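# Move the yellow foam block onto the counter

## Task

Set the yellow foam block down on the counter itself, not resting on any other item there. Every other block has to stay exactly where it was, without being rotated. The robot must not fall or finish leaning, or the task fails. The block must stay put on its own; if only the robot's grip or contact keeps it there at the end, the task is not done.

## Robot and tools

Robot: a Hello Robot Stretch 3 with a single arm. It has a two-wheeled base (0.33 m long, 0.34 m wide), a lift that slides up a mast, and a telescoping arm that reaches out to the robot's RIGHT side. The base cannot move sideways, so to shift the gripper forward or back you drive the base. Turns on the spot pivot about the point midway between the drive wheels, which is 0.05 m behind the front edge. With the arm pulled in and the wrist folded, a turn sweeps a circle of radius 0.28 m. An unfolded, level wrist reaches outside that circle.

Frames: the base frame has its origin on the floor between the drive wheels, with x forward, y left and z up. hand_pose is reported in this frame and marks the point where the closed fingertips meet. With all wrist joints at 0, the hand frame's x points up, y points back along the arm toward the mast, and z points to the robot's rear. The odometry frame is the base frame at the start of the scene. Heading is positive to the left, in the range -3.142 to 3.142. Odometry counts only wheel turns, so wheel slip shows up as travel.

execute_actions: argument actions is a list holding one action, or none. An empty list just returns the state and images. An action may contain base, joints, or both, plus an optional contact_limits. The motions start together but may finish at different times.
- base must hold exactly one command, and it is an offset from where the base was last reported. {"translate_m": d} drives straight, with forward positive, d from -1 to 1 metres. {"rotate_rad": d} turns in place, with left (counter-clockwise seen from above) positive, d from -3.2 to 3.2.
- joints maps joint names to absolute targets: lift_m 0 to 1.1 (arm height on the mast); arm_m 0 to 0.52 (extension); wrist_yaw_rad -1.345 to 4.42 (0 lines the gripper up with the arm, positive swings it toward the front, 3.0 folds it over the base); wrist_pitch_rad -1.57 to 0.451 (0 is level, negative tips the fingertips down); wrist_roll_rad -2.911 to 2.911 (at 0 the fingers sit side by side, level); gripper_m -0.089 to 0.179 (larger is wider; the real fingertip gap is about 0.007 m smaller when nearly shut and about 0.025 m smaller when fully open, and it is zero below 0.007); head_pan_rad -3.953 to 1.73 (0 forward, positive left, -1.57 looks along the arm); head_tilt_rad -1.53 to 0.419 (0 level, negative down). A joint counts as done within ±0.004 for m joints, ±0.02 for yaw, roll and head, and ±0.05 for pitch.
- contact_limits, for example {"arm_m": 10}, sets the arm_m motor_effort (1 to 100 %) at which the arm stops with contact_stop (about -10 when retracting). Lower values are gentler, but too low stops the arm immediately. The limit also caps the arm's holding force until the next action. Values above the maximum are reduced to it.
- cameras picks which of head_camera, nav_camera, wrist_camera come back. Null, omitted or ["all"] returns all of them, and [] returns none. The pictures line lists the images in order. Any unknown key, camera name or out-of-range value rejects the whole call and nothing moves. Each action runs for at most 15 s.
A joint or the base that you leave out of an action may still be driving toward an earlier target, and the status fields won't show this. If a result reports a stop, any later execute_actions, wait or finished_scene calls in the same reply are skipped.

wait: seconds from 0 to 10. It sends no new command, and the scene keeps running. It returns the same information as an empty action.
zoom_image: camera plus region [x0, y0, x1, y1] in pixels from the top-left corner, at most 504 by 504. It works only on a full image from the latest result.
finished_scene: pass the number of the current scene. It ends the scene once the last command has been held, reports success, and cannot be undone. Only call it when the block is resting freely on the counter.

Result lines: base_status and joint_status tell how each motion ended. done means it reached the target; for the base this only means the wheels turned the full amount. off_target means it stopped short and may still be pushing. After contact_stop, time_out or torque_fault, the old target is dropped. The arm and lift stop when they meet firm resistance and then go slack until you command them again. A slack lift can sink under load or stay pressed against something, and closing the fingers on a surface pushes it upward. The base, wrist and head have no contact stop. A wrist servo that has pushed hard for several seconds shuts off and goes limp for 10 s (torque_fault). on_its_own describes what the call did not command; there, held at gives a joint's target, not its position. motor_effort is in percent, positive toward higher joint values, with the peak in brackets; readings carry a fixed bias and noise. An effort at rest outside its normal range suggests pushing or carrying. Positive wheel effort means forward. lidar_m gives 12 distances in 30-degree sectors, starting straight ahead and going counter-clockwise (4th left, 7th behind, 10th right). It scans a plane 0.17 m above the floor over 0.15 to 12 m, and "-" means nothing was seen. It misses tabletops, clear objects and thin legs, and the robot's own parts can block sectors 5, 6, 9 and 10. wrist_depth_mm (45 to 1000) and head_depth_mm (280 to 4000, sideways image) are 7x7 grids of median depths, read from the top left. base_tilt is in degrees, positive when leaning forward or right, with a fixed error of up to about 4. turned_by_wheels and turned_by_imu give the turn since the previous result.

Gripper use: to grasp, command gripper_m below the block's width; a lower value squeezes harder. To let go, open to at least 0.02 above the value where the fingers made contact. Neither the reading nor done confirms a hold, so check the cameras. If the stall guard relaxes the grip, send a different value.

Safe order: fold or unfold the wrist (yaw to 3.0) only when lift_m is between 0.32 and 0.95, pitch is -0.4 and roll is near 0. Once folded, the lift may go down to 0.25. If yaw is below -0.4, keep pitch at -0.5 or lower. The base moves fast only when stowed (lift below 0.30, arm below 0.03, yaw above 2.54); otherwise it is limited to 0.10 m/s and 0.63 rad/s.

Avoid: pushing against a fixed object with the gripper higher than about 0.45 m, since the robot can tip, especially on a repeated push or with a high contact limit. Don't drive while holding or pushing something that cannot move, and don't snag furniture, particularly when reversing. If the robot leans, reverse the last move in small steps, pull the gripper free, and lower lift_m to about 0.2 if needed. Don't bump, turn or move the other blocks. Don't drop, slam or shove objects. The simulation keeps running while you think, and loose objects may occasionally be nudged by outside pushes.

Each tool is called after "Call:" as name([rows], argument=value, ...), one row to a line, values as JSON.

## Session

I'll start by looking at the current state and images.

Call:
execute_actions(actions=[])

Scene clock: 0.00 s.
base_odometry: x=+0.000 y=+0.000 heading=+0.000 (m, m, rad; odometry frame)
turned_by_wheels: +0.000 (rad since the last result)
turned_by_imu: +0.000 (rad since the last result)
base_tilt: forward=-0.7 right=+0.8 (deg)
lidar_m: 1.81 1.29 1.44 2.39 2.19 2.20 2.69 0.88 0.89 1.08 1.58 1.59
head_depth_mm: 1710 1763 1756 1781 1786 1776 1798 / 1855 1950 1974 1965 1976 1964 1972 / 1871 2185 2213 2218 2204 2173 1952 / 1840 2353 2377 2376 2388 2287 1773 / 1842 2237 2219 2203 2179 2142 1837 / 1826 2053 2077 2077 2044 1609 1478 / 1806 1915 1923 1911 1902 1620 1236
base_status: not commanded
joint_positions: lift_m=+0.318 arm_m=+0.002 wrist_yaw_rad=+3.049 wrist_pitch_rad=-0.384 wrist_roll_rad=+0.007 gripper_m=+0.037 head_pan_rad=-0.020 head_tilt_rad=+0.007
joint_status: not commanded
motor_effort: left_wheel=+1 right_wheel=+0 lift_m=+23 arm_m=+1 wrist_yaw_rad=+0 wrist_pitch_rad=+4 wrist_roll_rad=+0 gripper_m=-1 head_pan_rad=+1 head_tilt_rad=+2 (%)
hand_pose: x=-0.0002 y=+0.0807 z=+0.3385 quat_wxyz=(+0.168, +0.702, +0.103, +0.685) (m; base frame)
wrist_depth_mm: - - - - - - - / - - - - - - - / - - - - - - - / 821 854 881 879 931 - - / 652 671 - 709 722 750 767 / 548 555 - 579 602 620 628 / 468 489 - 509 496 512 528
pictures: head_camera (sideways: a quarter turn clockwise sets it upright), nav_camera (sideways: a quarter turn counterclockwise sets it upright), wrist_camera
Images, in order (width x height): head_camera 896x504, nav_camera 672x504, wrist_camera 644x364.

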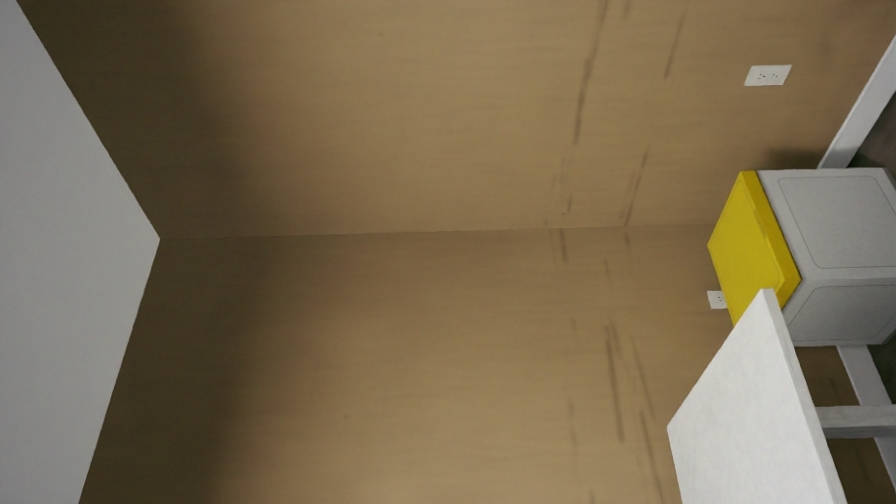

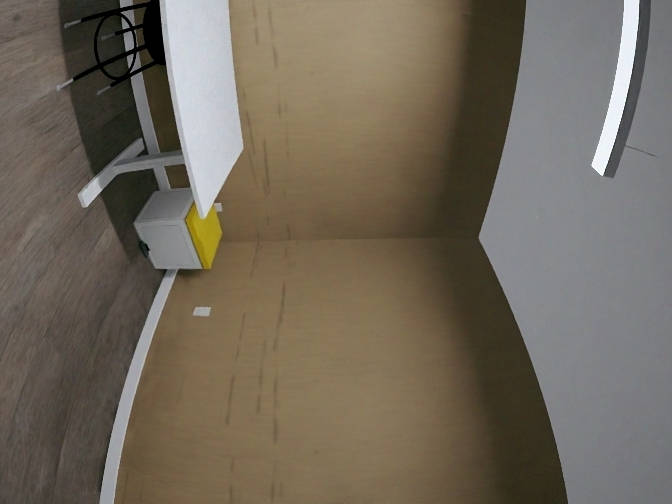

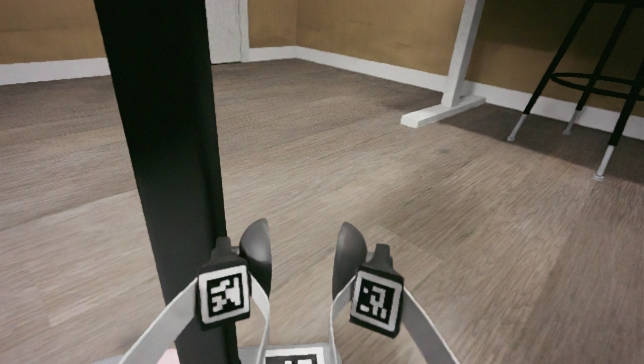

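Call:
execute_actions([
  {"joints": {"head_pan_rad": -1.8, "head_tilt_rad": -0.5}},
], cameras=["head_camera", "nav_camera"])

Scene clock: 1.60 s.
base_odometry: x=+0.000 y=+0.000 heading=+0.000 (m, m, rad; odometry frame)
turned_by_wheels: +0.000 (rad since the last result)
turned_by_imu: +0.000 (rad since the last result)
base_tilt: forward=-0.7 right=+0.7 (deg)
lidar_m: 1.81 1.29 1.44 2.39 2.19 2.20 2.69 0.88 0.89 1.08 1.58 1.59
head_depth_mm: 2490 2681 1234 971 1063 1170 1250 / 2585 2772 1254 1049 1161 1301 1293 / 2294 2505 1273 1155 1292 1448 1301 / 2025 2219 1301 1286 1444 1533 1308 / 1859 1962 1370 1430 1642 1602 1309 / 1674 1780 1474 1627 1858 1607 1323 / 1544 1628 1646 1785 1902 1629 1334
base_status: not commanded
joint_positions: lift_m=+0.318 arm_m=+0.002 wrist_yaw_rad=+3.049 wrist_pitch_rad=-0.384 wrist_roll_rad=+0.007 gripper_m=+0.037 head_pan_rad=-1.793 head_tilt_rad=-0.493
joint_status: all done
motor_effort: left_wheel=+1(2) right_wheel=+0(0) lift_m=+23(22) arm_m=+1(1) wrist_yaw_rad=+0(0) wrist_pitch_rad=+4(4) wrist_roll_rad=+0(0) gripper_m=-1(1) head_pan_rad=-3(56) head_tilt_rad=-4(34) (%)
hand_pose: x=-0.0002 y=+0.0807 z=+0.3385 quat_wxyz=(+0.168, +0.702, +0.103, +0.685) (m; base frame)
wrist_depth_mm: - - - - - - - / - - - - - - - / - - - - - - - / 823 832 876 906 939 - - / 663 672 - 708 737 753 778 / 545 555 - 585 601 615 623 / 466 494 - 512 501 514 521
pictures: head_camera (sideways: a quarter turn clockwise sets it upright), nav_camera (sideways: a quarter turn counterclockwise sets it upright)
Images, in order (width x height): head_camera 896x504, nav_camera 672x504.

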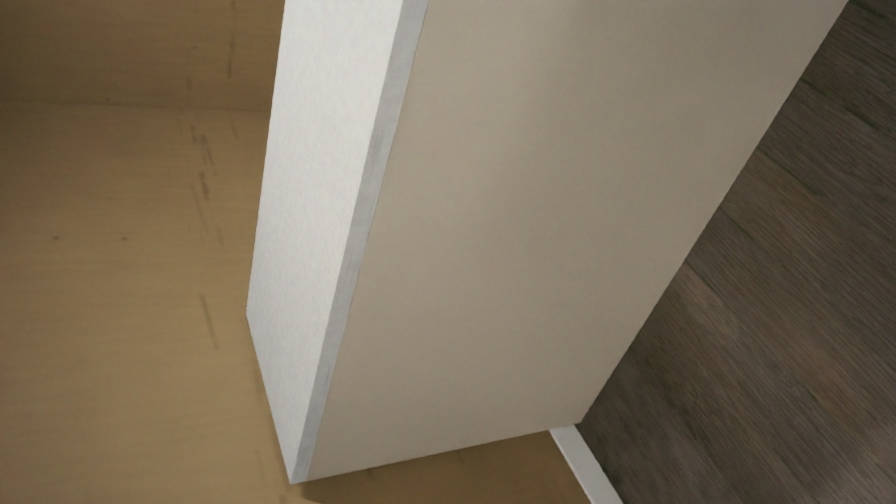

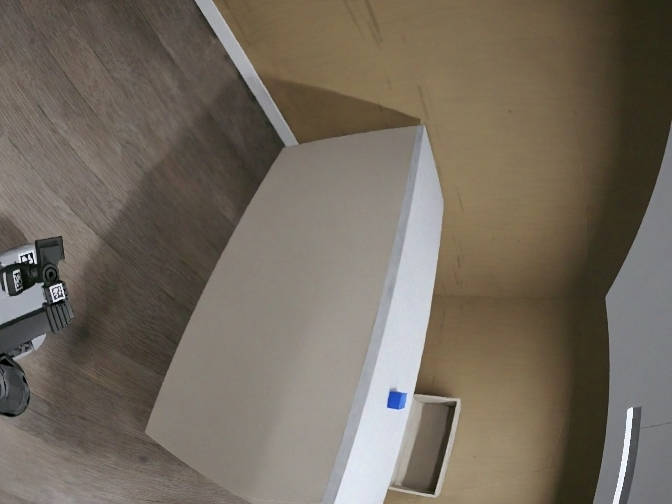

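Call:
execute_actions([
  {"joints": {"head_pan_rad": -3.0, "head_tilt_rad": -0.5}},
], cameras=["head_camera", "nav_camera"])

Scene clock: 3.00 s.
base_odometry: x=+0.000 y=+0.000 heading=+0.000 (m, m, rad; odometry frame)
turned_by_wheels: +0.000 (rad since the last result)
turned_by_imu: +0.000 (rad since the last result)
base_tilt: forward=-0.7 right=+0.8 (deg)
lidar_m: 1.81 1.29 1.44 2.40 2.18 2.19 2.69 0.88 0.89 1.08 1.57 1.59
head_depth_mm: 2520 2701 2897 2666 1966 1552 1292 / 2840 3063 3328 2668 1979 1558 1292 / 2843 3067 3364 2699 1990 1560 1296 / 2670 2889 3168 2756 2021 1584 1314 / 2540 2741 2979 2759 1937 1460 1283 / 2429 2604 2761 956 1037 1133 1248 / 2342 2465 2544 920 973 1065 1184
base_status: not commanded
joint_positions: lift_m=+0.318 arm_m=+0.002 wrist_yaw_rad=+3.049 wrist_pitch_rad=-0.384 wrist_roll_rad=+0.007 gripper_m=+0.037 head_pan_rad=-2.993 head_tilt_rad=-0.494
joint_status: all done
motor_effort: left_wheel=+2(1) right_wheel=+0(0) lift_m=+22(23) arm_m=+1(1) wrist_yaw_rad=+0(0) wrist_pitch_rad=+4(4) wrist_roll_rad=+0(0) gripper_m=-1(1) head_pan_rad=-6(54) head_tilt_rad=-4(6) (%)
hand_pose: x=-0.0002 y=+0.0807 z=+0.3385 quat_wxyz=(+0.168, +0.702, +0.103, +0.685) (m; base frame)
wrist_depth_mm: - - - - - - - / - - - - - - - / - - - - - - - / 818 828 882 897 918 - - / 656 677 - 711 738 746 773 / 551 558 - 579 603 614 627 / 465 489 - 510 498 516 532
pictures: head_camera (sideways: a quarter turn clockwise sets it upright), nav_camera (sideways: a quarter turn counterclockwise sets it upright)
Images, in order (width x height): head_camera 896x504, nav_camera 672x504.

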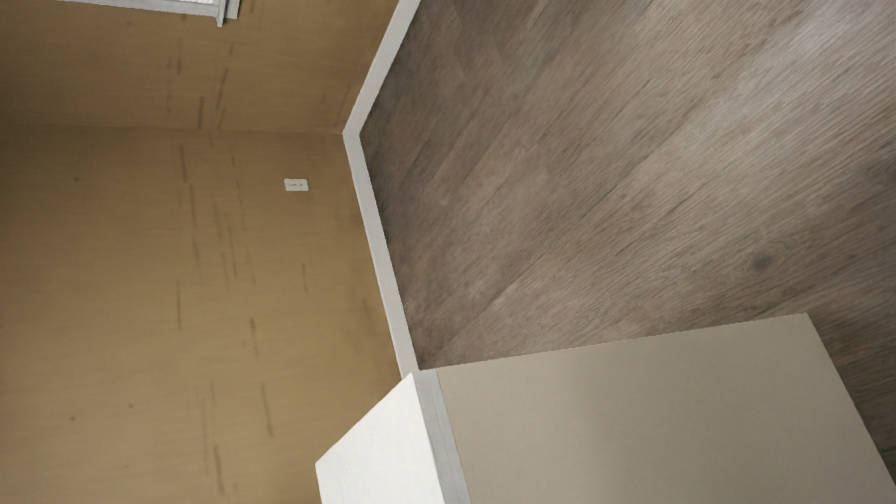

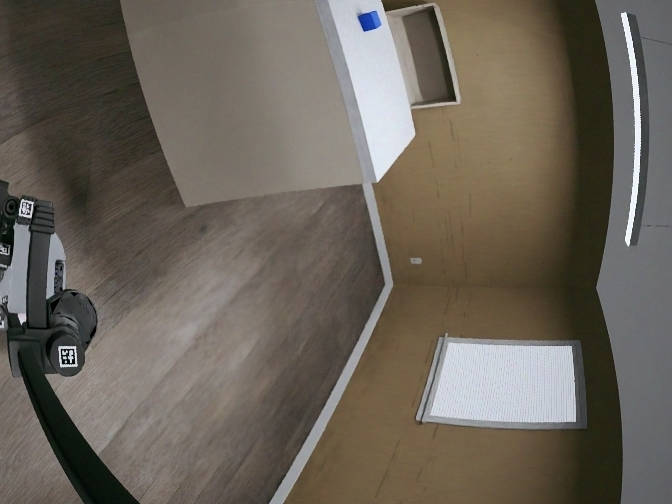

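Call:
execute_actions([
  {"joints": {"head_pan_rad": 1.0, "head_tilt_rad": -0.5}},
], cameras=["head_camera", "nav_camera"])

Scene clock: 5.73 s.
base_odometry: x=+0.000 y=+0.000 heading=+0.000 (m, m, rad; odometry frame)
turned_by_wheels: +0.000 (rad since the last result)
turned_by_imu: +0.001 (rad since the last result)
base_tilt: forward=-0.7 right=+0.8 (deg)
lidar_m: 1.81 1.29 1.44 2.39 2.19 2.20 2.68 0.88 0.89 1.08 1.58 1.59
head_depth_mm: 1574 1708 1785 1390 1872 1547 1283 / 1638 1762 1832 1414 1914 1560 1283 / 1659 1820 1884 2189 1970 1577 1307 / 1731 1892 1938 1838 1925 1578 1303 / 1802 1965 2110 2382 2019 1595 1309 / 1863 2031 2264 2487 2043 1607 1315 / 1939 2118 2344 2556 2050 1614 1323
base_status: not commanded
joint_positions: lift_m=+0.318 arm_m=+0.002 wrist_yaw_rad=+3.049 wrist_pitch_rad=-0.384 wrist_roll_rad=+0.007 gripper_m=+0.037 head_pan_rad=+0.993 head_tilt_rad=-0.494
joint_status: all done
motor_effort: left_wheel=+2(1) right_wheel=+0(0) lift_m=+23(23) arm_m=+0(1) wrist_yaw_rad=+1(0) wrist_pitch_rad=+4(4) wrist_roll_rad=+0(0) gripper_m=+0(1) head_pan_rad=+5(57) head_tilt_rad=-3(7) (%)
hand_pose: x=-0.0002 y=+0.0807 z=+0.3385 quat_wxyz=(+0.168, +0.702, +0.103, +0.685) (m; base frame)
wrist_depth_mm: - - - - - - - / - - - - - - - / - - - - - - - / 815 829 894 905 945 - - / 650 660 - 711 739 746 774 / 545 556 - 582 595 616 618 / 469 486 - 509 507 514 521
pictures: head_camera (sideways: a quarter turn clockwise sets it upright), nav_camera (sideways: a quarter turn counterclockwise sets it upright)
Images, in order (width x height): head_camera 896x504, nav_camera 672x504.

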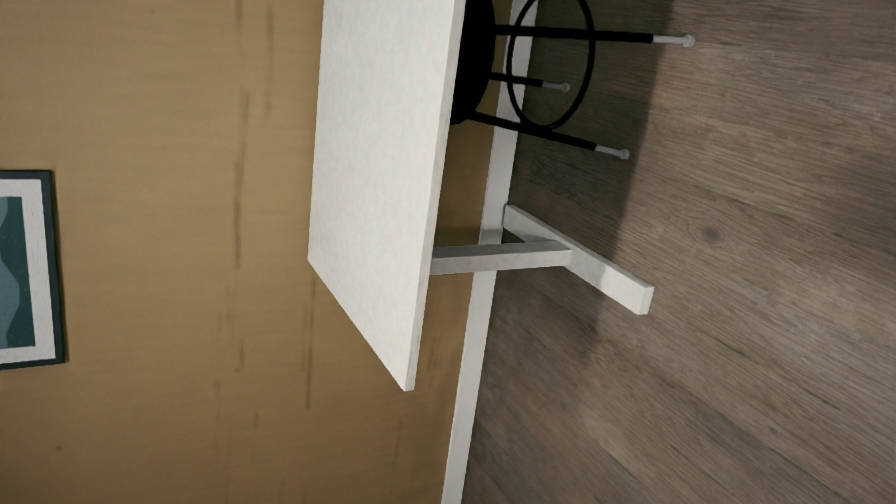

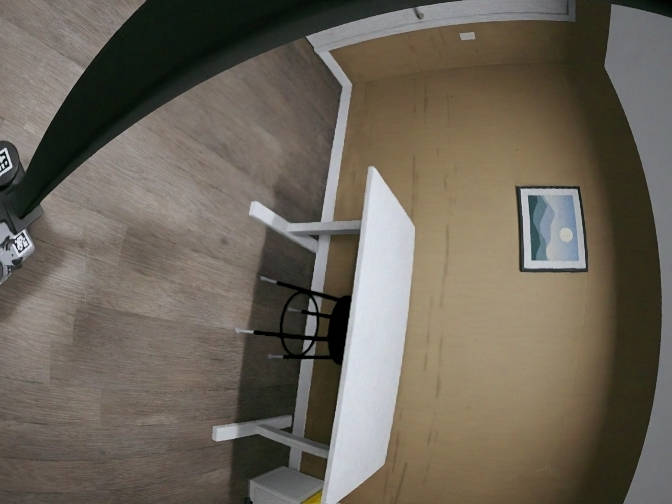

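Call:
execute_actions([
  {"base": {"rotate_rad": -0.06}, "joints": {"lift_m": 0.27, "head_pan_rad": -2.45, "head_tilt_rad": -0.25}},
], cameras=["head_camera", "nav_camera"])

Scene clock: 11.97 s.
base_odometry: x=+0.000 y=+0.000 heading=-0.060 (m, m, rad; odometry frame)
turned_by_wheels: -0.060 (rad since the last result)
turned_by_imu: -0.059 (rad since the last result)
base_tilt: forward=-0.8 right=+0.7 (deg)
lidar_m: 1.81 1.57 1.63 2.32 2.19 2.19 2.58 0.88 0.88 1.04 1.58 1.58
head_depth_mm: 2447 2552 2665 2790 2695 1948 1496 / 2435 2532 2687 2749 932 954 1014 / 2419 2550 2673 2519 930 960 1017 / 2458 2577 2715 2506 929 961 1013 / 2463 2555 2666 2531 931 968 1012 / 2465 2559 2651 2684 932 963 1021 / 2442 2560 2659 2757 932 961 1020
base_status: done
joint_positions: lift_m=+0.271 arm_m=+0.002 wrist_yaw_rad=+3.049 wrist_pitch_rad=-0.384 wrist_roll_rad=+0.007 gripper_m=+0.037 head_pan_rad=-2.443 head_tilt_rad=-0.260
joint_status: all done
motor_effort: left_wheel=+4(9) right_wheel=-4(8) lift_m=+11(20) arm_m=+1(1) wrist_yaw_rad=+0(1) wrist_pitch_rad=+4(4) wrist_roll_rad=+0(0) gripper_m=+0(1) head_pan_rad=-5(54) head_tilt_rad=+5(26) (%)
hand_pose: x=-0.0002 y=+0.0807 z=+0.2909 quat_wxyz=(+0.168, +0.702, +0.103, +0.685) (m; base frame)
wrist_depth_mm: - - - - - - - / - - - - - - - / - - - - - - - / 729 752 799 803 827 889 899 / 585 596 - 639 658 673 694 / 491 493 - 518 540 553 561 / 431 - - - 448 463 471
pictures: head_camera (sideways: a quarter turn clockwise sets it upright), nav_camera (sideways: a quarter turn counterclockwise sets it upright)
Images, in order (width x height): head_camera 896x504, nav_camera 672x504.

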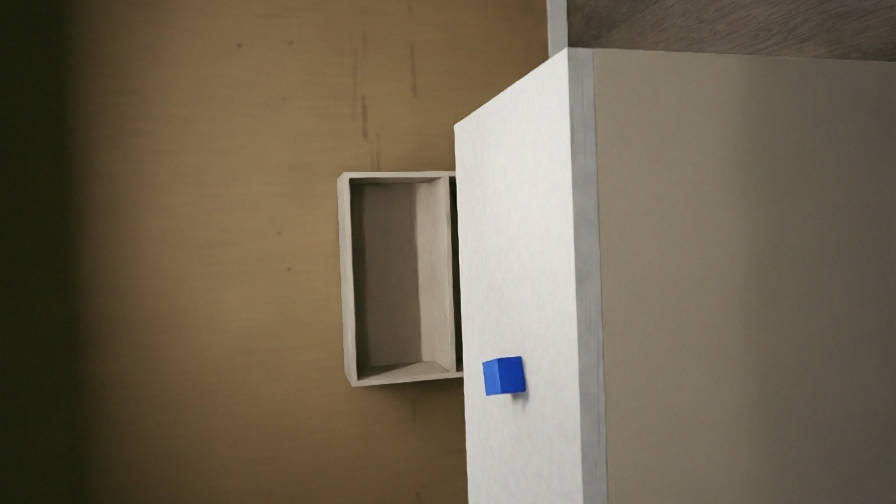

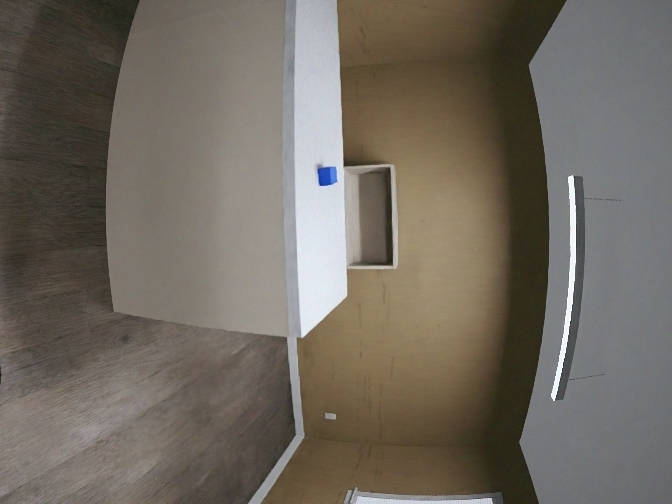

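Call:
execute_actions([
  {"base": {"translate_m": -1.0}, "joints": {"head_pan_rad": -2.1, "head_tilt_rad": -0.5}},
], cameras=["head_camera", "nav_camera"])

Scene clock: 17.73 s.
base_odometry: x=-0.998 y=+0.060 heading=-0.060 (m, m, rad; odometry frame)
turned_by_wheels: +0.000 (rad since the last result)
turned_by_imu: -0.008 (rad since the last result)
base_tilt: forward=-0.7 right=+0.6 (deg)
lidar_m: 2.55 2.13 2.68 1.71 1.50 1.50 1.76 2.08 0.82 0.48 0.45 2.26
head_depth_mm: 1680 1817 1951 2155 1955 1551 1275 / 1727 1866 2046 2265 1987 1549 1295 / 1777 1875 2032 2247 1998 1578 1300 / 1844 1958 2106 2318 2006 1566 1299 / 1891 2033 2190 2392 1939 1456 1184 / 1974 2091 2206 877 831 871 902 / 2036 2196 2478 847 698 712 736
base_status: done
joint_positions: lift_m=+0.271 arm_m=+0.002 wrist_yaw_rad=+3.049 wrist_pitch_rad=-0.384 wrist_roll_rad=+0.007 gripper_m=+0.037 head_pan_rad=-2.107 head_tilt_rad=-0.494
joint_status: all done
motor_effort: left_wheel=+4(9) right_wheel=-4(13) lift_m=+11(11) arm_m=+1(0) wrist_yaw_rad=+0(0) wrist_pitch_rad=+4(4) wrist_roll_rad=+0(0) gripper_m=+0(1) head_pan_rad=+6(38) head_tilt_rad=-4(24) (%)
hand_pose: x=-0.0002 y=+0.0807 z=+0.2909 quat_wxyz=(+0.168, +0.702, +0.103, +0.685) (m; base frame)
wrist_depth_mm: - - - - - - - / - - - - - - - / - - - - - - - / 728 749 789 810 828 866 919 / 590 597 - 640 660 666 695 / 488 501 - 520 536 550 564 / 433 - - - 450 457 472
pictures: head_camera (sideways: a quarter turn clockwise sets it upright), nav_camera (sideways: a quarter turn counterclockwise sets it upright)
Images, in order (width x height): head_camera 896x504, nav_camera 672x504.

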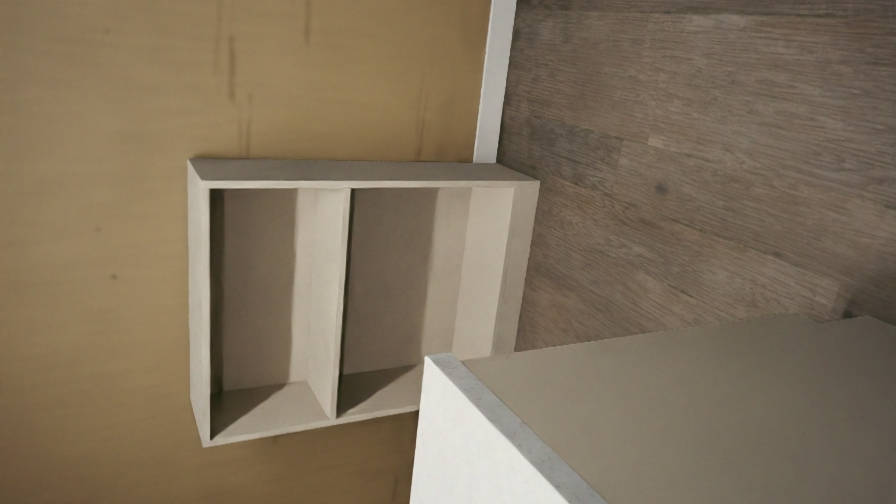

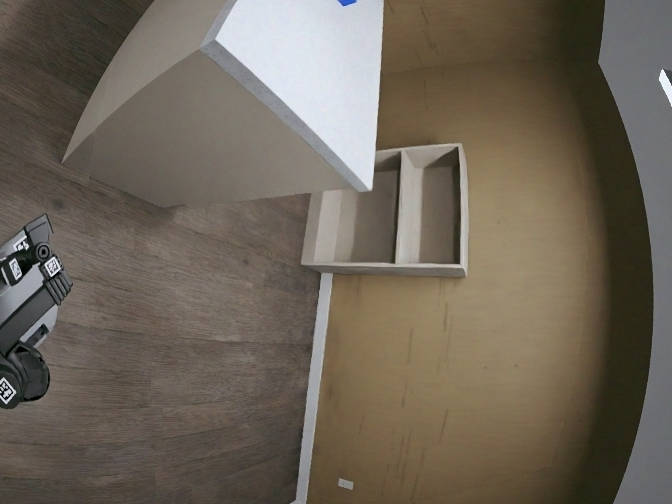

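Call:
execute_actions([
  {"base": {"rotate_rad": 0.74}, "joints": {"head_pan_rad": -1.6, "head_tilt_rad": -0.6}},
], cameras=[])

Call:
execute_actions([
  {"base": {"translate_m": -1.0}},
], cameras=["head_camera", "nav_camera"])

Scene clock: 19.97 s.
base_odometry: x=-0.998 y=+0.060 heading=+0.680 (m, m, rad; odometry frame)
turned_by_wheels: +0.740 (rad since the last result)
turned_by_imu: +0.745 (rad since the last result)
base_tilt: forward=-0.7 right=+0.8 (deg)
lidar_m: 2.24 2.16 1.57 1.50 1.55 2.07 1.83 0.62 0.45 0.57 2.33 2.13
head_depth_mm: 1888 1547 931 668 558 629 747 / 1896 1572 949 789 829 872 916 / 1893 1800 1518 1689 1670 1420 1227 / 1883 2082 2302 2290 1803 1452 1226 / 1887 2100 2323 2350 1811 1467 1242 / 1905 2080 2335 2345 1822 1476 1243 / 1883 2083 2326 2369 1832 1484 1252
base_status: done
joint_positions: lift_m=+0.271 arm_m=+0.002 wrist_yaw_rad=+3.049 wrist_pitch_rad=-0.384 wrist_roll_rad=+0.007 gripper_m=+0.037 head_pan_rad=-1.607 head_tilt_rad=-0.593
joint_status: all done
motor_effort: left_wheel=-2(9) right_wheel=+4(12) lift_m=+10(11) arm_m=+1(1) wrist_yaw_rad=+0(0) wrist_pitch_rad=+4(4) wrist_roll_rad=+0(0) gripper_m=-1(1) head_pan_rad=+5(43) head_tilt_rad=-4(17) (%)
hand_pose: x=-0.0002 y=+0.0807 z=+0.2909 quat_wxyz=(+0.168, +0.702, +0.103, +0.685) (m; base frame)
wrist_depth_mm: - - - - - - - / - - - - - - - / - - - - - - - / 736 755 785 818 848 866 895 / 589 607 - 638 648 675 697 / 491 497 - 528 541 547 562 / 433 - - - 447 464 471
pictures: none
No camera images: the call's "cameras" was empty. Leave "cameras" out to get every camera's image.

Scene clock: 25.00 s.
base_odometry: x=-1.776 y=-0.569 heading=+0.680 (m, m, rad; odometry frame)
turned_by_wheels: +0.000 (rad since the last result)
turned_by_imu: -0.009 (rad since the last result)
base_tilt: forward=-0.7 right=+0.8 (deg)
lidar_m: 3.09 2.16 1.54 1.47 1.51 1.14 1.09 0.91 1.44 1.17 0.52 0.62
head_depth_mm: 1936 2143 2364 2240 1750 1433 1214 / 1945 2148 2383 2267 1776 1448 1217 / 1938 2147 2369 2268 1778 1453 1219 / 1918 2130 2345 2303 1783 1422 1232 / 1908 2064 2293 2157 1745 1472 1244 / 1930 1755 1188 1141 1082 1031 985 / 1905 1790 1015 770 740 705 789
base_status: done
joint_positions: lift_m=+0.271 arm_m=+0.002 wrist_yaw_rad=+3.049 wrist_pitch_rad=-0.384 wrist_roll_rad=+0.007 gripper_m=+0.037 head_pan_rad=-1.607 head_tilt_rad=-0.593
joint_status: not commanded
motor_effort: left_wheel=-1(12) right_wheel=+3(8) lift_m=+12(11) arm_m=+0(1) wrist_yaw_rad=+1(0) wrist_pitch_rad=+4(4) wrist_roll_rad=+0(0) gripper_m=+0(1) head_pan_rad=+5(5) head_tilt_rad=-4(4) (%)
hand_pose: x=-0.0002 y=+0.0807 z=+0.2909 quat_wxyz=(+0.168, +0.702, +0.103, +0.685) (m; base frame)
wrist_depth_mm: - - - - - - - / - - - - - - - / - - - - - - - / 726 752 778 807 837 870 898 / 588 600 - 635 653 671 692 / 491 498 - 527 545 549 557 / 436 - - - 443 463 463
pictures: head_camera (sideways: a quarter turn clockwise sets it upright), nav_camera (sideways: a quarter turn counterclockwise sets it upright)
Images, in order (width x height): head_camera 896x504, nav_camera 672x504.

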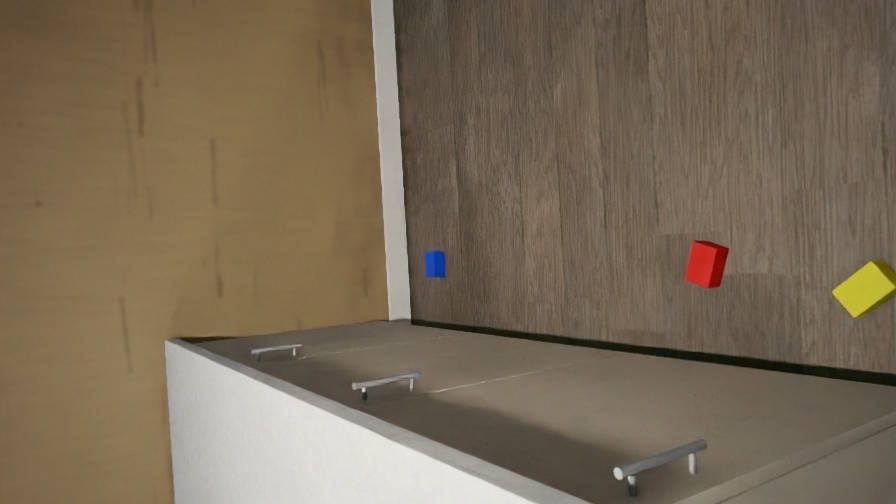

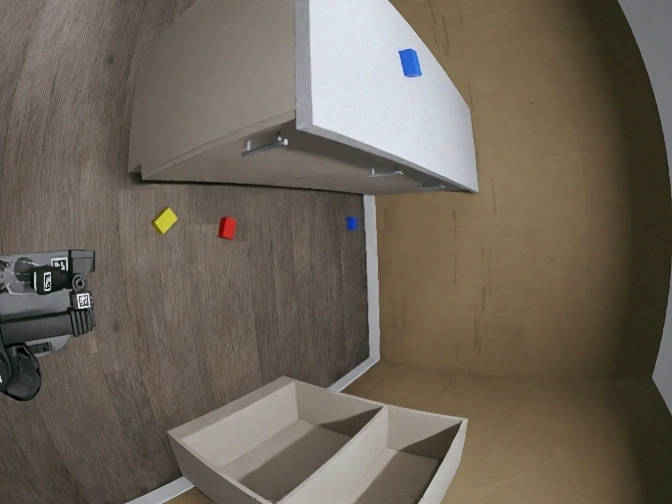

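Call:
execute_actions([
  {"joints": {"lift_m": 0.34, "head_pan_rad": -1.57, "head_tilt_rad": -1.1, "wrist_pitch_rad": -0.4}},
], cameras=["head_camera"])

Call:
execute_actions([
  {"joints": {"wrist_yaw_rad": 0.0}},
], cameras=["head_camera", "wrist_camera"])

Scene clock: 28.70 s.
base_odometry: x=-1.776 y=-0.569 heading=+0.680 (m, m, rad; odometry frame)
turned_by_wheels: +0.000 (rad since the last result)
turned_by_imu: +0.001 (rad since the last result)
base_tilt: forward=-0.7 right=+0.7 (deg)
lidar_m: 3.09 2.17 1.54 1.47 1.51 1.14 1.08 0.91 1.45 1.16 0.53 0.62
head_depth_mm: 2043 1756 1554 1397 1278 1167 - / 2048 1776 1571 1416 1288 - - / 2048 1789 1588 1416 1289 - - / 2079 1789 1588 1425 1288 1183 1090 / 2003 1781 1582 1442 1312 1192 1099 / 1089 1062 1023 1001 1265 1196 1104 / 740 732 714 866 1272 1203 1111
base_status: not commanded
joint_positions: lift_m=+0.339 arm_m=+0.002 wrist_yaw_rad=+3.049 wrist_pitch_rad=-0.413 wrist_roll_rad=+0.007 gripper_m=+0.037 head_pan_rad=-1.577 head_tilt_rad=-1.086
joint_status: all done
motor_effort: left_wheel=-1(0) right_wheel=+3(3) lift_m=+34(36) arm_m=+1(1) wrist_yaw_rad=+0(0) wrist_pitch_rad=+3(3) wrist_roll_rad=-1(1) gripper_m=+0(0) head_pan_rad=+6(14) head_tilt_rad=-8(39) (%)
hand_pose: x=-0.0005 y=+0.0772 z=+0.3532 quat_wxyz=(+0.177, +0.700, +0.112, +0.682) (m; base frame)
wrist_depth_mm: - - - - - - - / - - - - - - - / - - - - - - - / 809 834 866 897 919 960 - / 649 680 - 720 728 747 778 / 551 558 - 578 609 620 623 / 477 495 - 515 506 523 530
pictures: head_camera (sideways: a quarter turn clockwise sets it upright)
Images, in order (width x height): head_camera 896x504.

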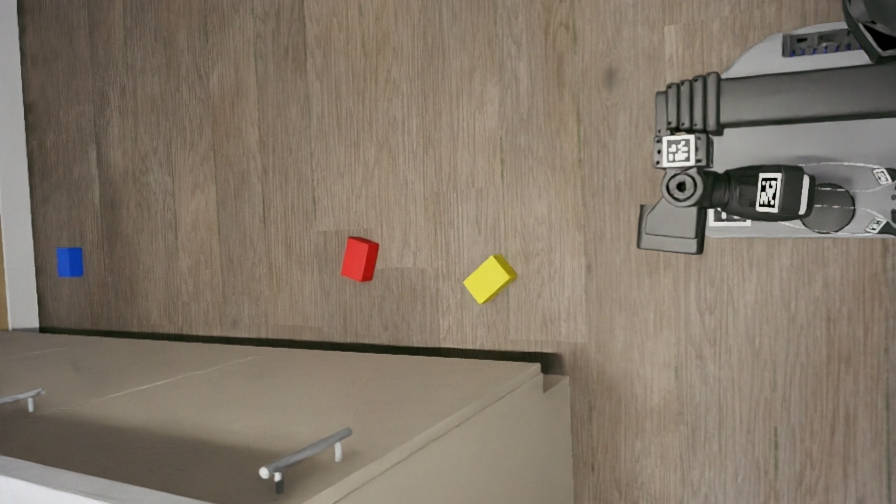

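Scene clock: 31.23 s.
base_odometry: x=-1.776 y=-0.569 heading=+0.680 (m, m, rad; odometry frame)
turned_by_wheels: +0.000 (rad since the last result)
turned_by_imu: +0.001 (rad since the last result)
base_tilt: forward=-0.7 right=+0.8 (deg)
lidar_m: 3.08 2.17 1.54 1.47 1.51 1.14 1.09 0.91 1.44 1.17 0.53 0.62
head_depth_mm: 2019 1754 1556 1405 1268 1167 - / 2039 1784 1573 1412 1281 - - / 2046 1782 1580 1423 1303 - - / 2055 1799 1600 1425 1297 1200 1085 / 2015 1786 1578 1443 1300 1197 1098 / 1090 1061 1026 1002 1262 1203 1102 / 741 730 712 870 1272 1207 1105
base_status: not commanded
joint_positions: lift_m=+0.339 arm_m=+0.002 wrist_yaw_rad=+0.002 wrist_pitch_rad=-0.413 wrist_roll_rad=+0.007 gripper_m=+0.037 head_pan_rad=-1.577 head_tilt_rad=-1.086
joint_status: all done
motor_effort: left_wheel=-1(1) right_wheel=+3(3) lift_m=+34(33) arm_m=+1(1) wrist_yaw_rad=-1(2) wrist_pitch_rad=+3(3) wrist_roll_rad=+0(1) gripper_m=-1(1) head_pan_rad=+5(5) head_tilt_rad=-8(8) (%)
hand_pose: x=-0.0211 y=-0.3719 z=+0.3532 quat_wxyz=(+0.690, +0.145, -0.694, -0.145) (m; base frame)
wrist_depth_mm: 387 569 - - - - 902 / 390 575 - - - - 976 / 391 582 - - - - - / 394 707 867 898 922 964 861 / 399 650 717 722 746 754 744 / 480 573 - 595 606 622 635 / 457 485 484 511 507 528 533
pictures: head_camera (sideways: a quarter turn clockwise sets it upright), wrist_camera
Images, in order (width x height): head_camera 896x504, wrist_camera 644x364.

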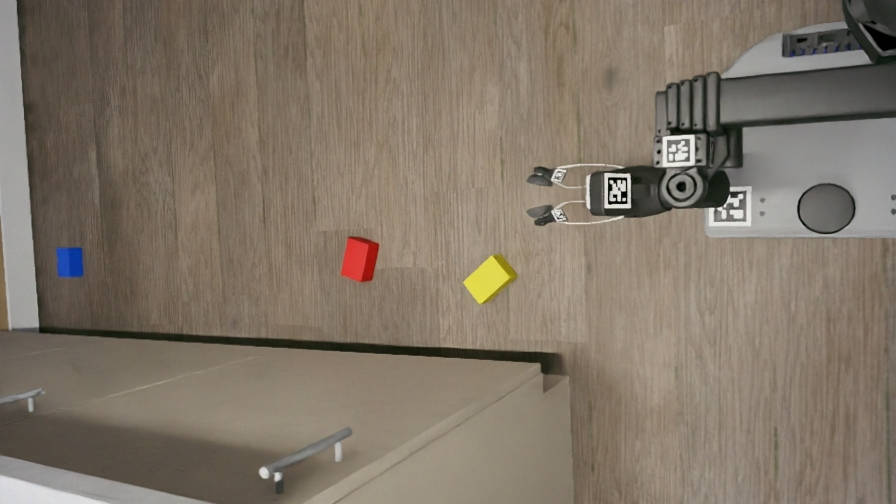

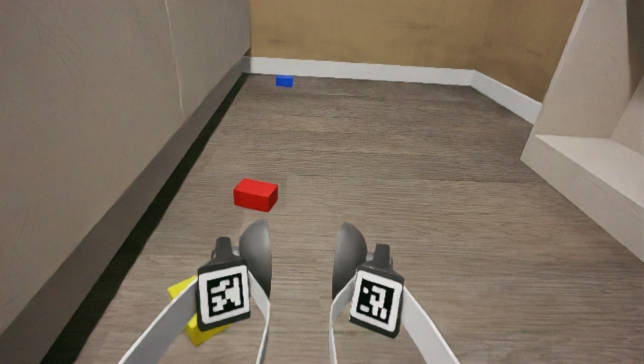

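Call:
zoom_image(camera="head_camera", region=[420, 150, 620, 330])

Region (420, 150, 620, 330) of head_camera's 896x504 image, scaled by 2.520, with more detail than that image has; it fills the top 454 rows of this view, and the rest is white.

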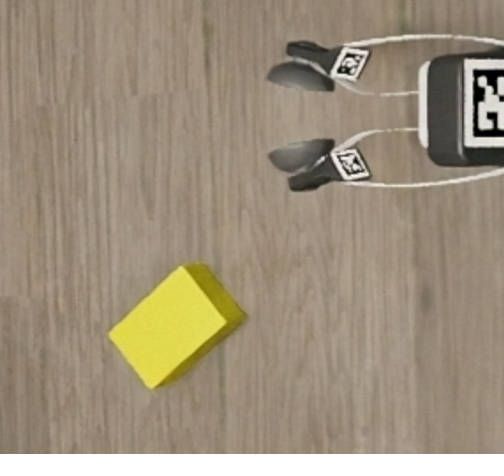

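Call:
execute_actions([
  {"base": {"translate_m": 0.062}, "joints": {"lift_m": 0.21, "arm_m": 0.358, "wrist_yaw_rad": 0.70, "wrist_pitch_rad": -1.0, "gripper_m": 0.14}},
], cameras=["head_camera", "wrist_camera"])

Scene clock: 41.57 s.
base_odometry: x=-1.728 y=-0.530 heading=+0.680 (m, m, rad; odometry frame)
turned_by_wheels: +0.000 (rad since the last result)
turned_by_imu: +0.002 (rad since the last result)
base_tilt: forward=-0.7 right=+0.8 (deg)
lidar_m: 3.03 2.16 1.54 1.47 1.52 1.21 1.15 0.96 1.49 0.90 0.50 0.62
head_depth_mm: 2006 1756 1560 1400 1261 1169 - / 2032 1773 1564 1408 1281 1196 - / 2037 1785 1590 1458 1281 1205 - / 2063 1800 1603 1439 1297 1191 1091 / 1594 1484 1376 1395 1286 1195 1100 / 838 808 766 909 1267 1197 1096 / 615 551 638 865 1275 1205 1119
base_status: done
joint_positions: lift_m=+0.211 arm_m=+0.358 wrist_yaw_rad=+0.699 wrist_pitch_rad=-1.005 wrist_roll_rad=+0.007 gripper_m=+0.140 head_pan_rad=-1.577 head_tilt_rad=-1.086
joint_status: all done
motor_effort: left_wheel=-1(2) right_wheel=+3(8) lift_m=+11(31) arm_m=+3(1) wrist_yaw_rad=+1(2) wrist_pitch_rad=+1(4) wrist_roll_rad=+0(0) gripper_m=+0(81) head_pan_rad=+5(5) head_tilt_rad=-8(8) (%)
hand_pose: x=+0.0538 y=-0.5924 z=+0.1201 quat_wxyz=(+0.697, +0.532, -0.468, -0.110) (m; base frame)
wrist_depth_mm: 165 254 331 393 405 395 427 / 233 283 348 363 371 359 385 / 255 312 328 334 341 347 354 / 284 298 304 309 315 319 329 / 274 279 279 247 292 298 302 / 259 264 260 233 274 281 283 / - 244 248 252 258 256 263
pictures: head_camera (sideways: a quarter turn clockwise sets it upright), wrist_camera
Images, in order (width x height): head_camera 896x504, wrist_camera 644x364.

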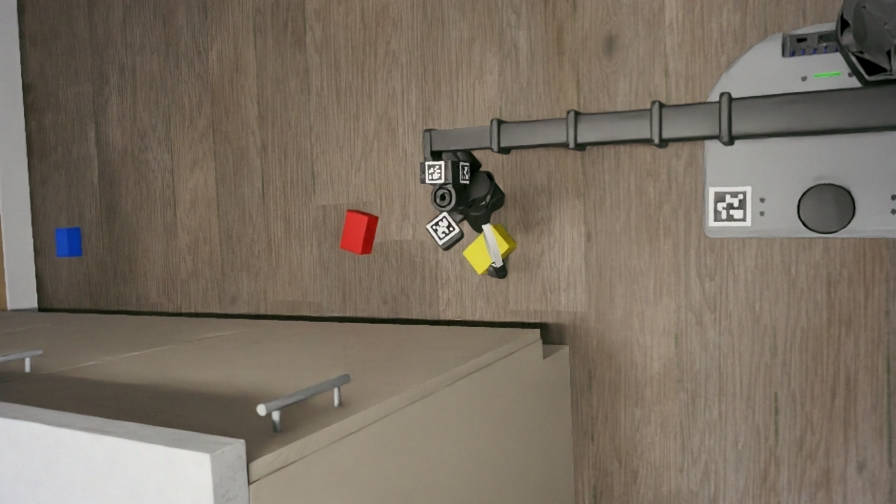

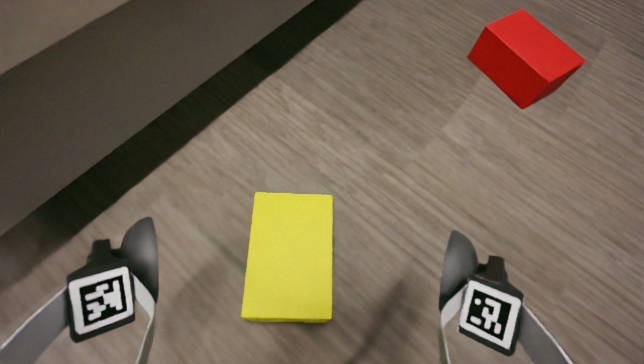

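Call:
execute_actions([
  {"base": {"translate_m": 0.02}, "joints": {"lift_m": 0.12, "arm_m": 0.368}},
], cameras=["head_camera", "wrist_camera"])

Scene clock: 45.83 s.
base_odometry: x=-1.712 y=-0.518 heading=+0.680 (m, m, rad; odometry frame)
turned_by_wheels: +0.000 (rad since the last result)
turned_by_imu: +0.001 (rad since the last result)
base_tilt: forward=-0.7 right=+0.8 (deg)
lidar_m: 3.03 2.17 1.54 1.47 1.52 1.23 1.16 0.98 1.50 0.81 0.49 0.62
head_depth_mm: 2016 1740 1555 1397 1272 1160 - / 2041 1764 1560 1406 1290 1197 - / 2048 1769 1577 1454 1287 1205 - / 2076 1799 1587 1436 1300 1193 1092 / 1429 1325 1236 1158 1283 1190 1096 / 663 726 702 867 1260 1193 1107 / 614 540 636 864 1267 1206 1110
base_status: done
joint_positions: lift_m=+0.121 arm_m=+0.368 wrist_yaw_rad=+0.699 wrist_pitch_rad=-1.005 wrist_roll_rad=+0.007 gripper_m=+0.140 head_pan_rad=-1.577 head_tilt_rad=-1.086
joint_status: all done
motor_effort: left_wheel=-1(2) right_wheel=+2(9) lift_m=+11(9) arm_m=+3(5) wrist_yaw_rad=+1(1) wrist_pitch_rad=+1(1) wrist_roll_rad=+0(0) gripper_m=+0(1) head_pan_rad=+4(6) head_tilt_rad=-8(8) (%)
hand_pose: x=+0.0538 y=-0.6024 z=+0.0301 quat_wxyz=(+0.697, +0.532, -0.468, -0.110) (m; base frame)
wrist_depth_mm: 198 235 262 271 276 285 263 / 214 235 241 247 252 258 263 / 215 217 223 227 232 237 241 / 200 203 202 161 215 219 223 / 188 191 187 151 199 204 207 / - 178 143 141 187 191 193 / - 167 134 132 175 174 181
pictures: head_camera (sideways: a quarter turn clockwise sets it upright), wrist_camera
Images, in order (width x height): head_camera 896x504, wrist_camera 644x364.

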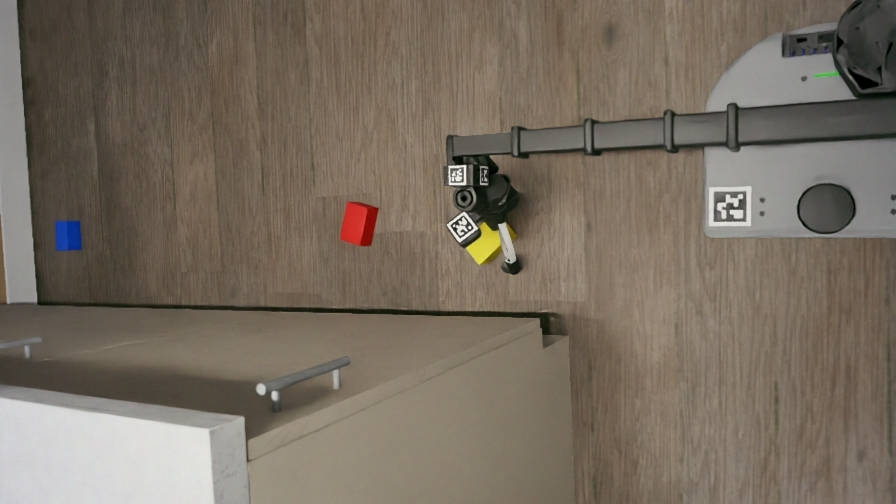

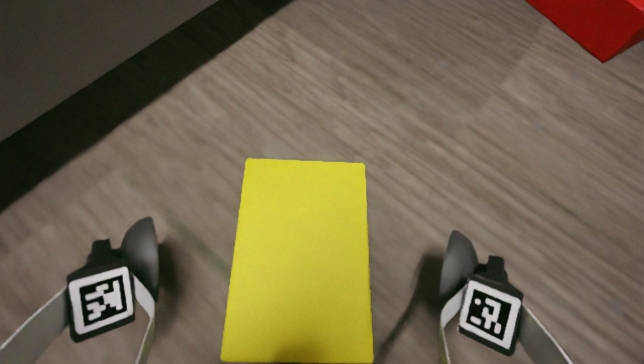

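Call:
zoom_image(camera="head_camera", region=[420, 150, 580, 300])

Region (420, 150, 580, 300) of head_camera's 896x504 image, scaled by 3.150, with more detail than that image has; it fills the top 472 rows of this view, and the rest is white.

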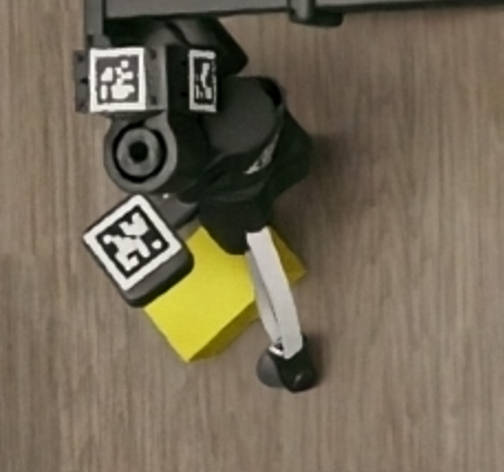

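Call:
execute_actions([
  {"joints": {"lift_m": 0.113, "gripper_m": 0.03}},
], cameras=["head_camera", "wrist_camera"])

Scene clock: 48.17 s.
base_odometry: x=-1.712 y=-0.518 heading=+0.680 (m, m, rad; odometry frame)
turned_by_wheels: +0.000 (rad since the last result)
turned_by_imu: +0.001 (rad since the last result)
base_tilt: forward=-0.7 right=+0.8 (deg)
lidar_m: 3.04 2.16 1.54 1.47 1.52 1.23 1.17 0.98 1.51 0.81 0.49 0.62
head_depth_mm: 2020 1745 1552 1389 1263 1167 - / 2039 1764 1563 1420 1278 1194 - / 2044 1790 1570 1457 1286 1210 - / 2070 1807 1596 1436 1290 1197 1091 / 1432 1327 1236 1163 1285 1188 1096 / 662 723 702 863 1259 1205 1097 / 613 540 635 860 1267 1208 1107
base_status: not commanded
joint_positions: lift_m=+0.114 arm_m=+0.368 wrist_yaw_rad=+0.699 wrist_pitch_rad=-1.005 wrist_roll_rad=+0.007 gripper_m=+0.031 head_pan_rad=-1.577 head_tilt_rad=-1.086
joint_status: all done
motor_effort: left_wheel=-1(1) right_wheel=+2(2) lift_m=+11(10) arm_m=+3(3) wrist_yaw_rad=+1(1) wrist_pitch_rad=+1(1) wrist_roll_rad=+0(0) gripper_m=-12(87) head_pan_rad=+5(5) head_tilt_rad=-8(9) (%)
hand_pose: x=+0.0537 y=-0.6024 z=+0.0231 quat_wxyz=(+0.697, +0.532, -0.468, -0.110) (m; base frame)
wrist_depth_mm: 199 235 254 260 267 274 263 / 214 228 234 239 243 248 254 / 207 210 214 218 224 229 234 / 193 196 193 151 207 211 215 / 180 183 143 141 194 196 199 / 169 172 130 132 181 183 186 / 159 160 125 124 165 172 174
pictures: head_camera (sideways: a quarter turn clockwise sets it upright), wrist_camera
Images, in order (width x height): head_camera 896x504, wrist_camera 644x364.

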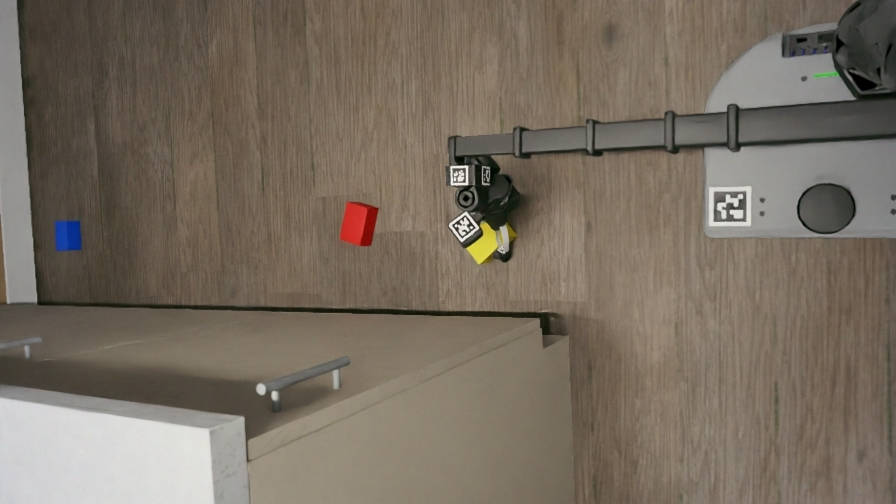

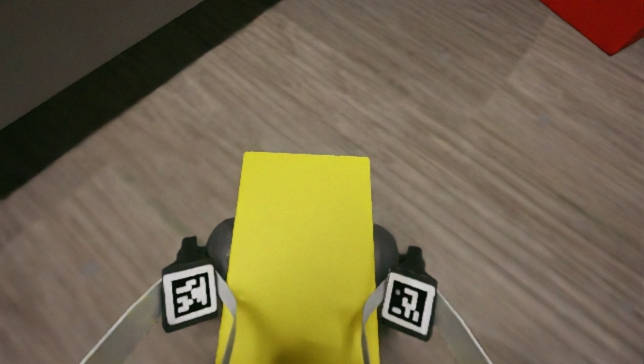

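Call:
execute_actions([
  {"joints": {"lift_m": 1.06, "gripper_m": 0.015, "head_pan_rad": -1.35, "head_tilt_rad": -0.6}},
])

Scene clock: 61.30 s.
base_odometry: x=-1.712 y=-0.518 heading=+0.680 (m, m, rad; odometry frame)
turned_by_wheels: +0.000 (rad since the last result)
turned_by_imu: +0.003 (rad since the last result)
base_tilt: forward=-0.7 right=+0.7 (deg)
lidar_m: 3.04 2.17 1.54 1.47 1.51 1.23 1.17 0.98 1.51 0.80 0.49 0.62
head_depth_mm: 1834 1991 - 2184 1727 1419 1197 / 1900 2036 2216 1976 1734 1399 1214 / 1909 1626 1162 1450 1652 1439 1211 / 1954 1552 937 737 841 913 1005 / 2032 1594 953 678 610 723 907 / 2081 2169 969 687 632 757 956 / 2110 2335 979 693 655 795 1018
base_status: not commanded
joint_positions: lift_m=+1.059 arm_m=+0.368 wrist_yaw_rad=+0.699 wrist_pitch_rad=-1.006 wrist_roll_rad=+0.007 gripper_m=+0.016 head_pan_rad=-1.357 head_tilt_rad=-0.606
joint_status: all done
motor_effort: left_wheel=-1(1) right_wheel=+3(3) lift_m=+35(36) arm_m=+3(4) wrist_yaw_rad=+1(2) wrist_pitch_rad=+1(1) wrist_roll_rad=+0(0) gripper_m=-15(71) head_pan_rad=+6(30) head_tilt_rad=+3(34) (%)
hand_pose: x=+0.0536 y=-0.6022 z=+0.9687 quat_wxyz=(+0.697, +0.532, -0.468, -0.110) (m; base frame)
wrist_depth_mm: 290 298 304 315 539 - - / 268 272 279 387 782 - - / 247 250 263 496 - - - / 230 237 260 151 - - - / 215 251 142 141 - - - / 214 312 130 132 - - - / 923 938 125 123 - - -
pictures: head_camera (sideways: a quarter turn clockwise sets it upright), nav_camera (sideways: a quarter turn counterclockwise sets it upright), wrist_camera
Images, in order (width x height): head_camera 896x504, nav_camera 672x504, wrist_camera 644x364.

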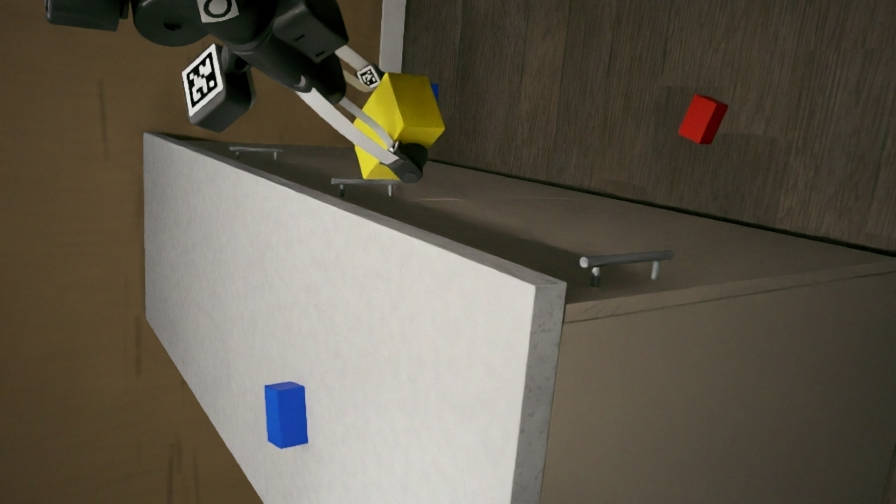

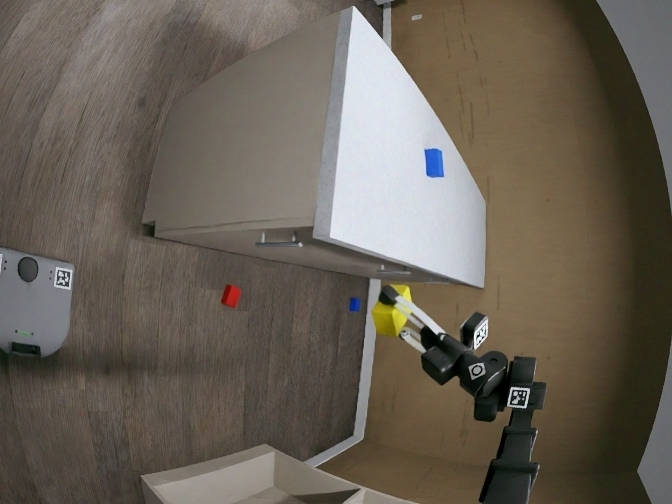

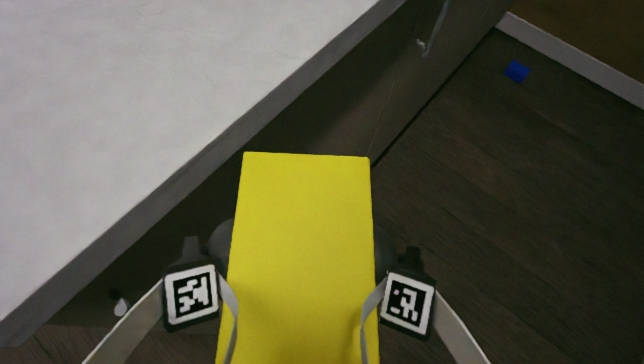

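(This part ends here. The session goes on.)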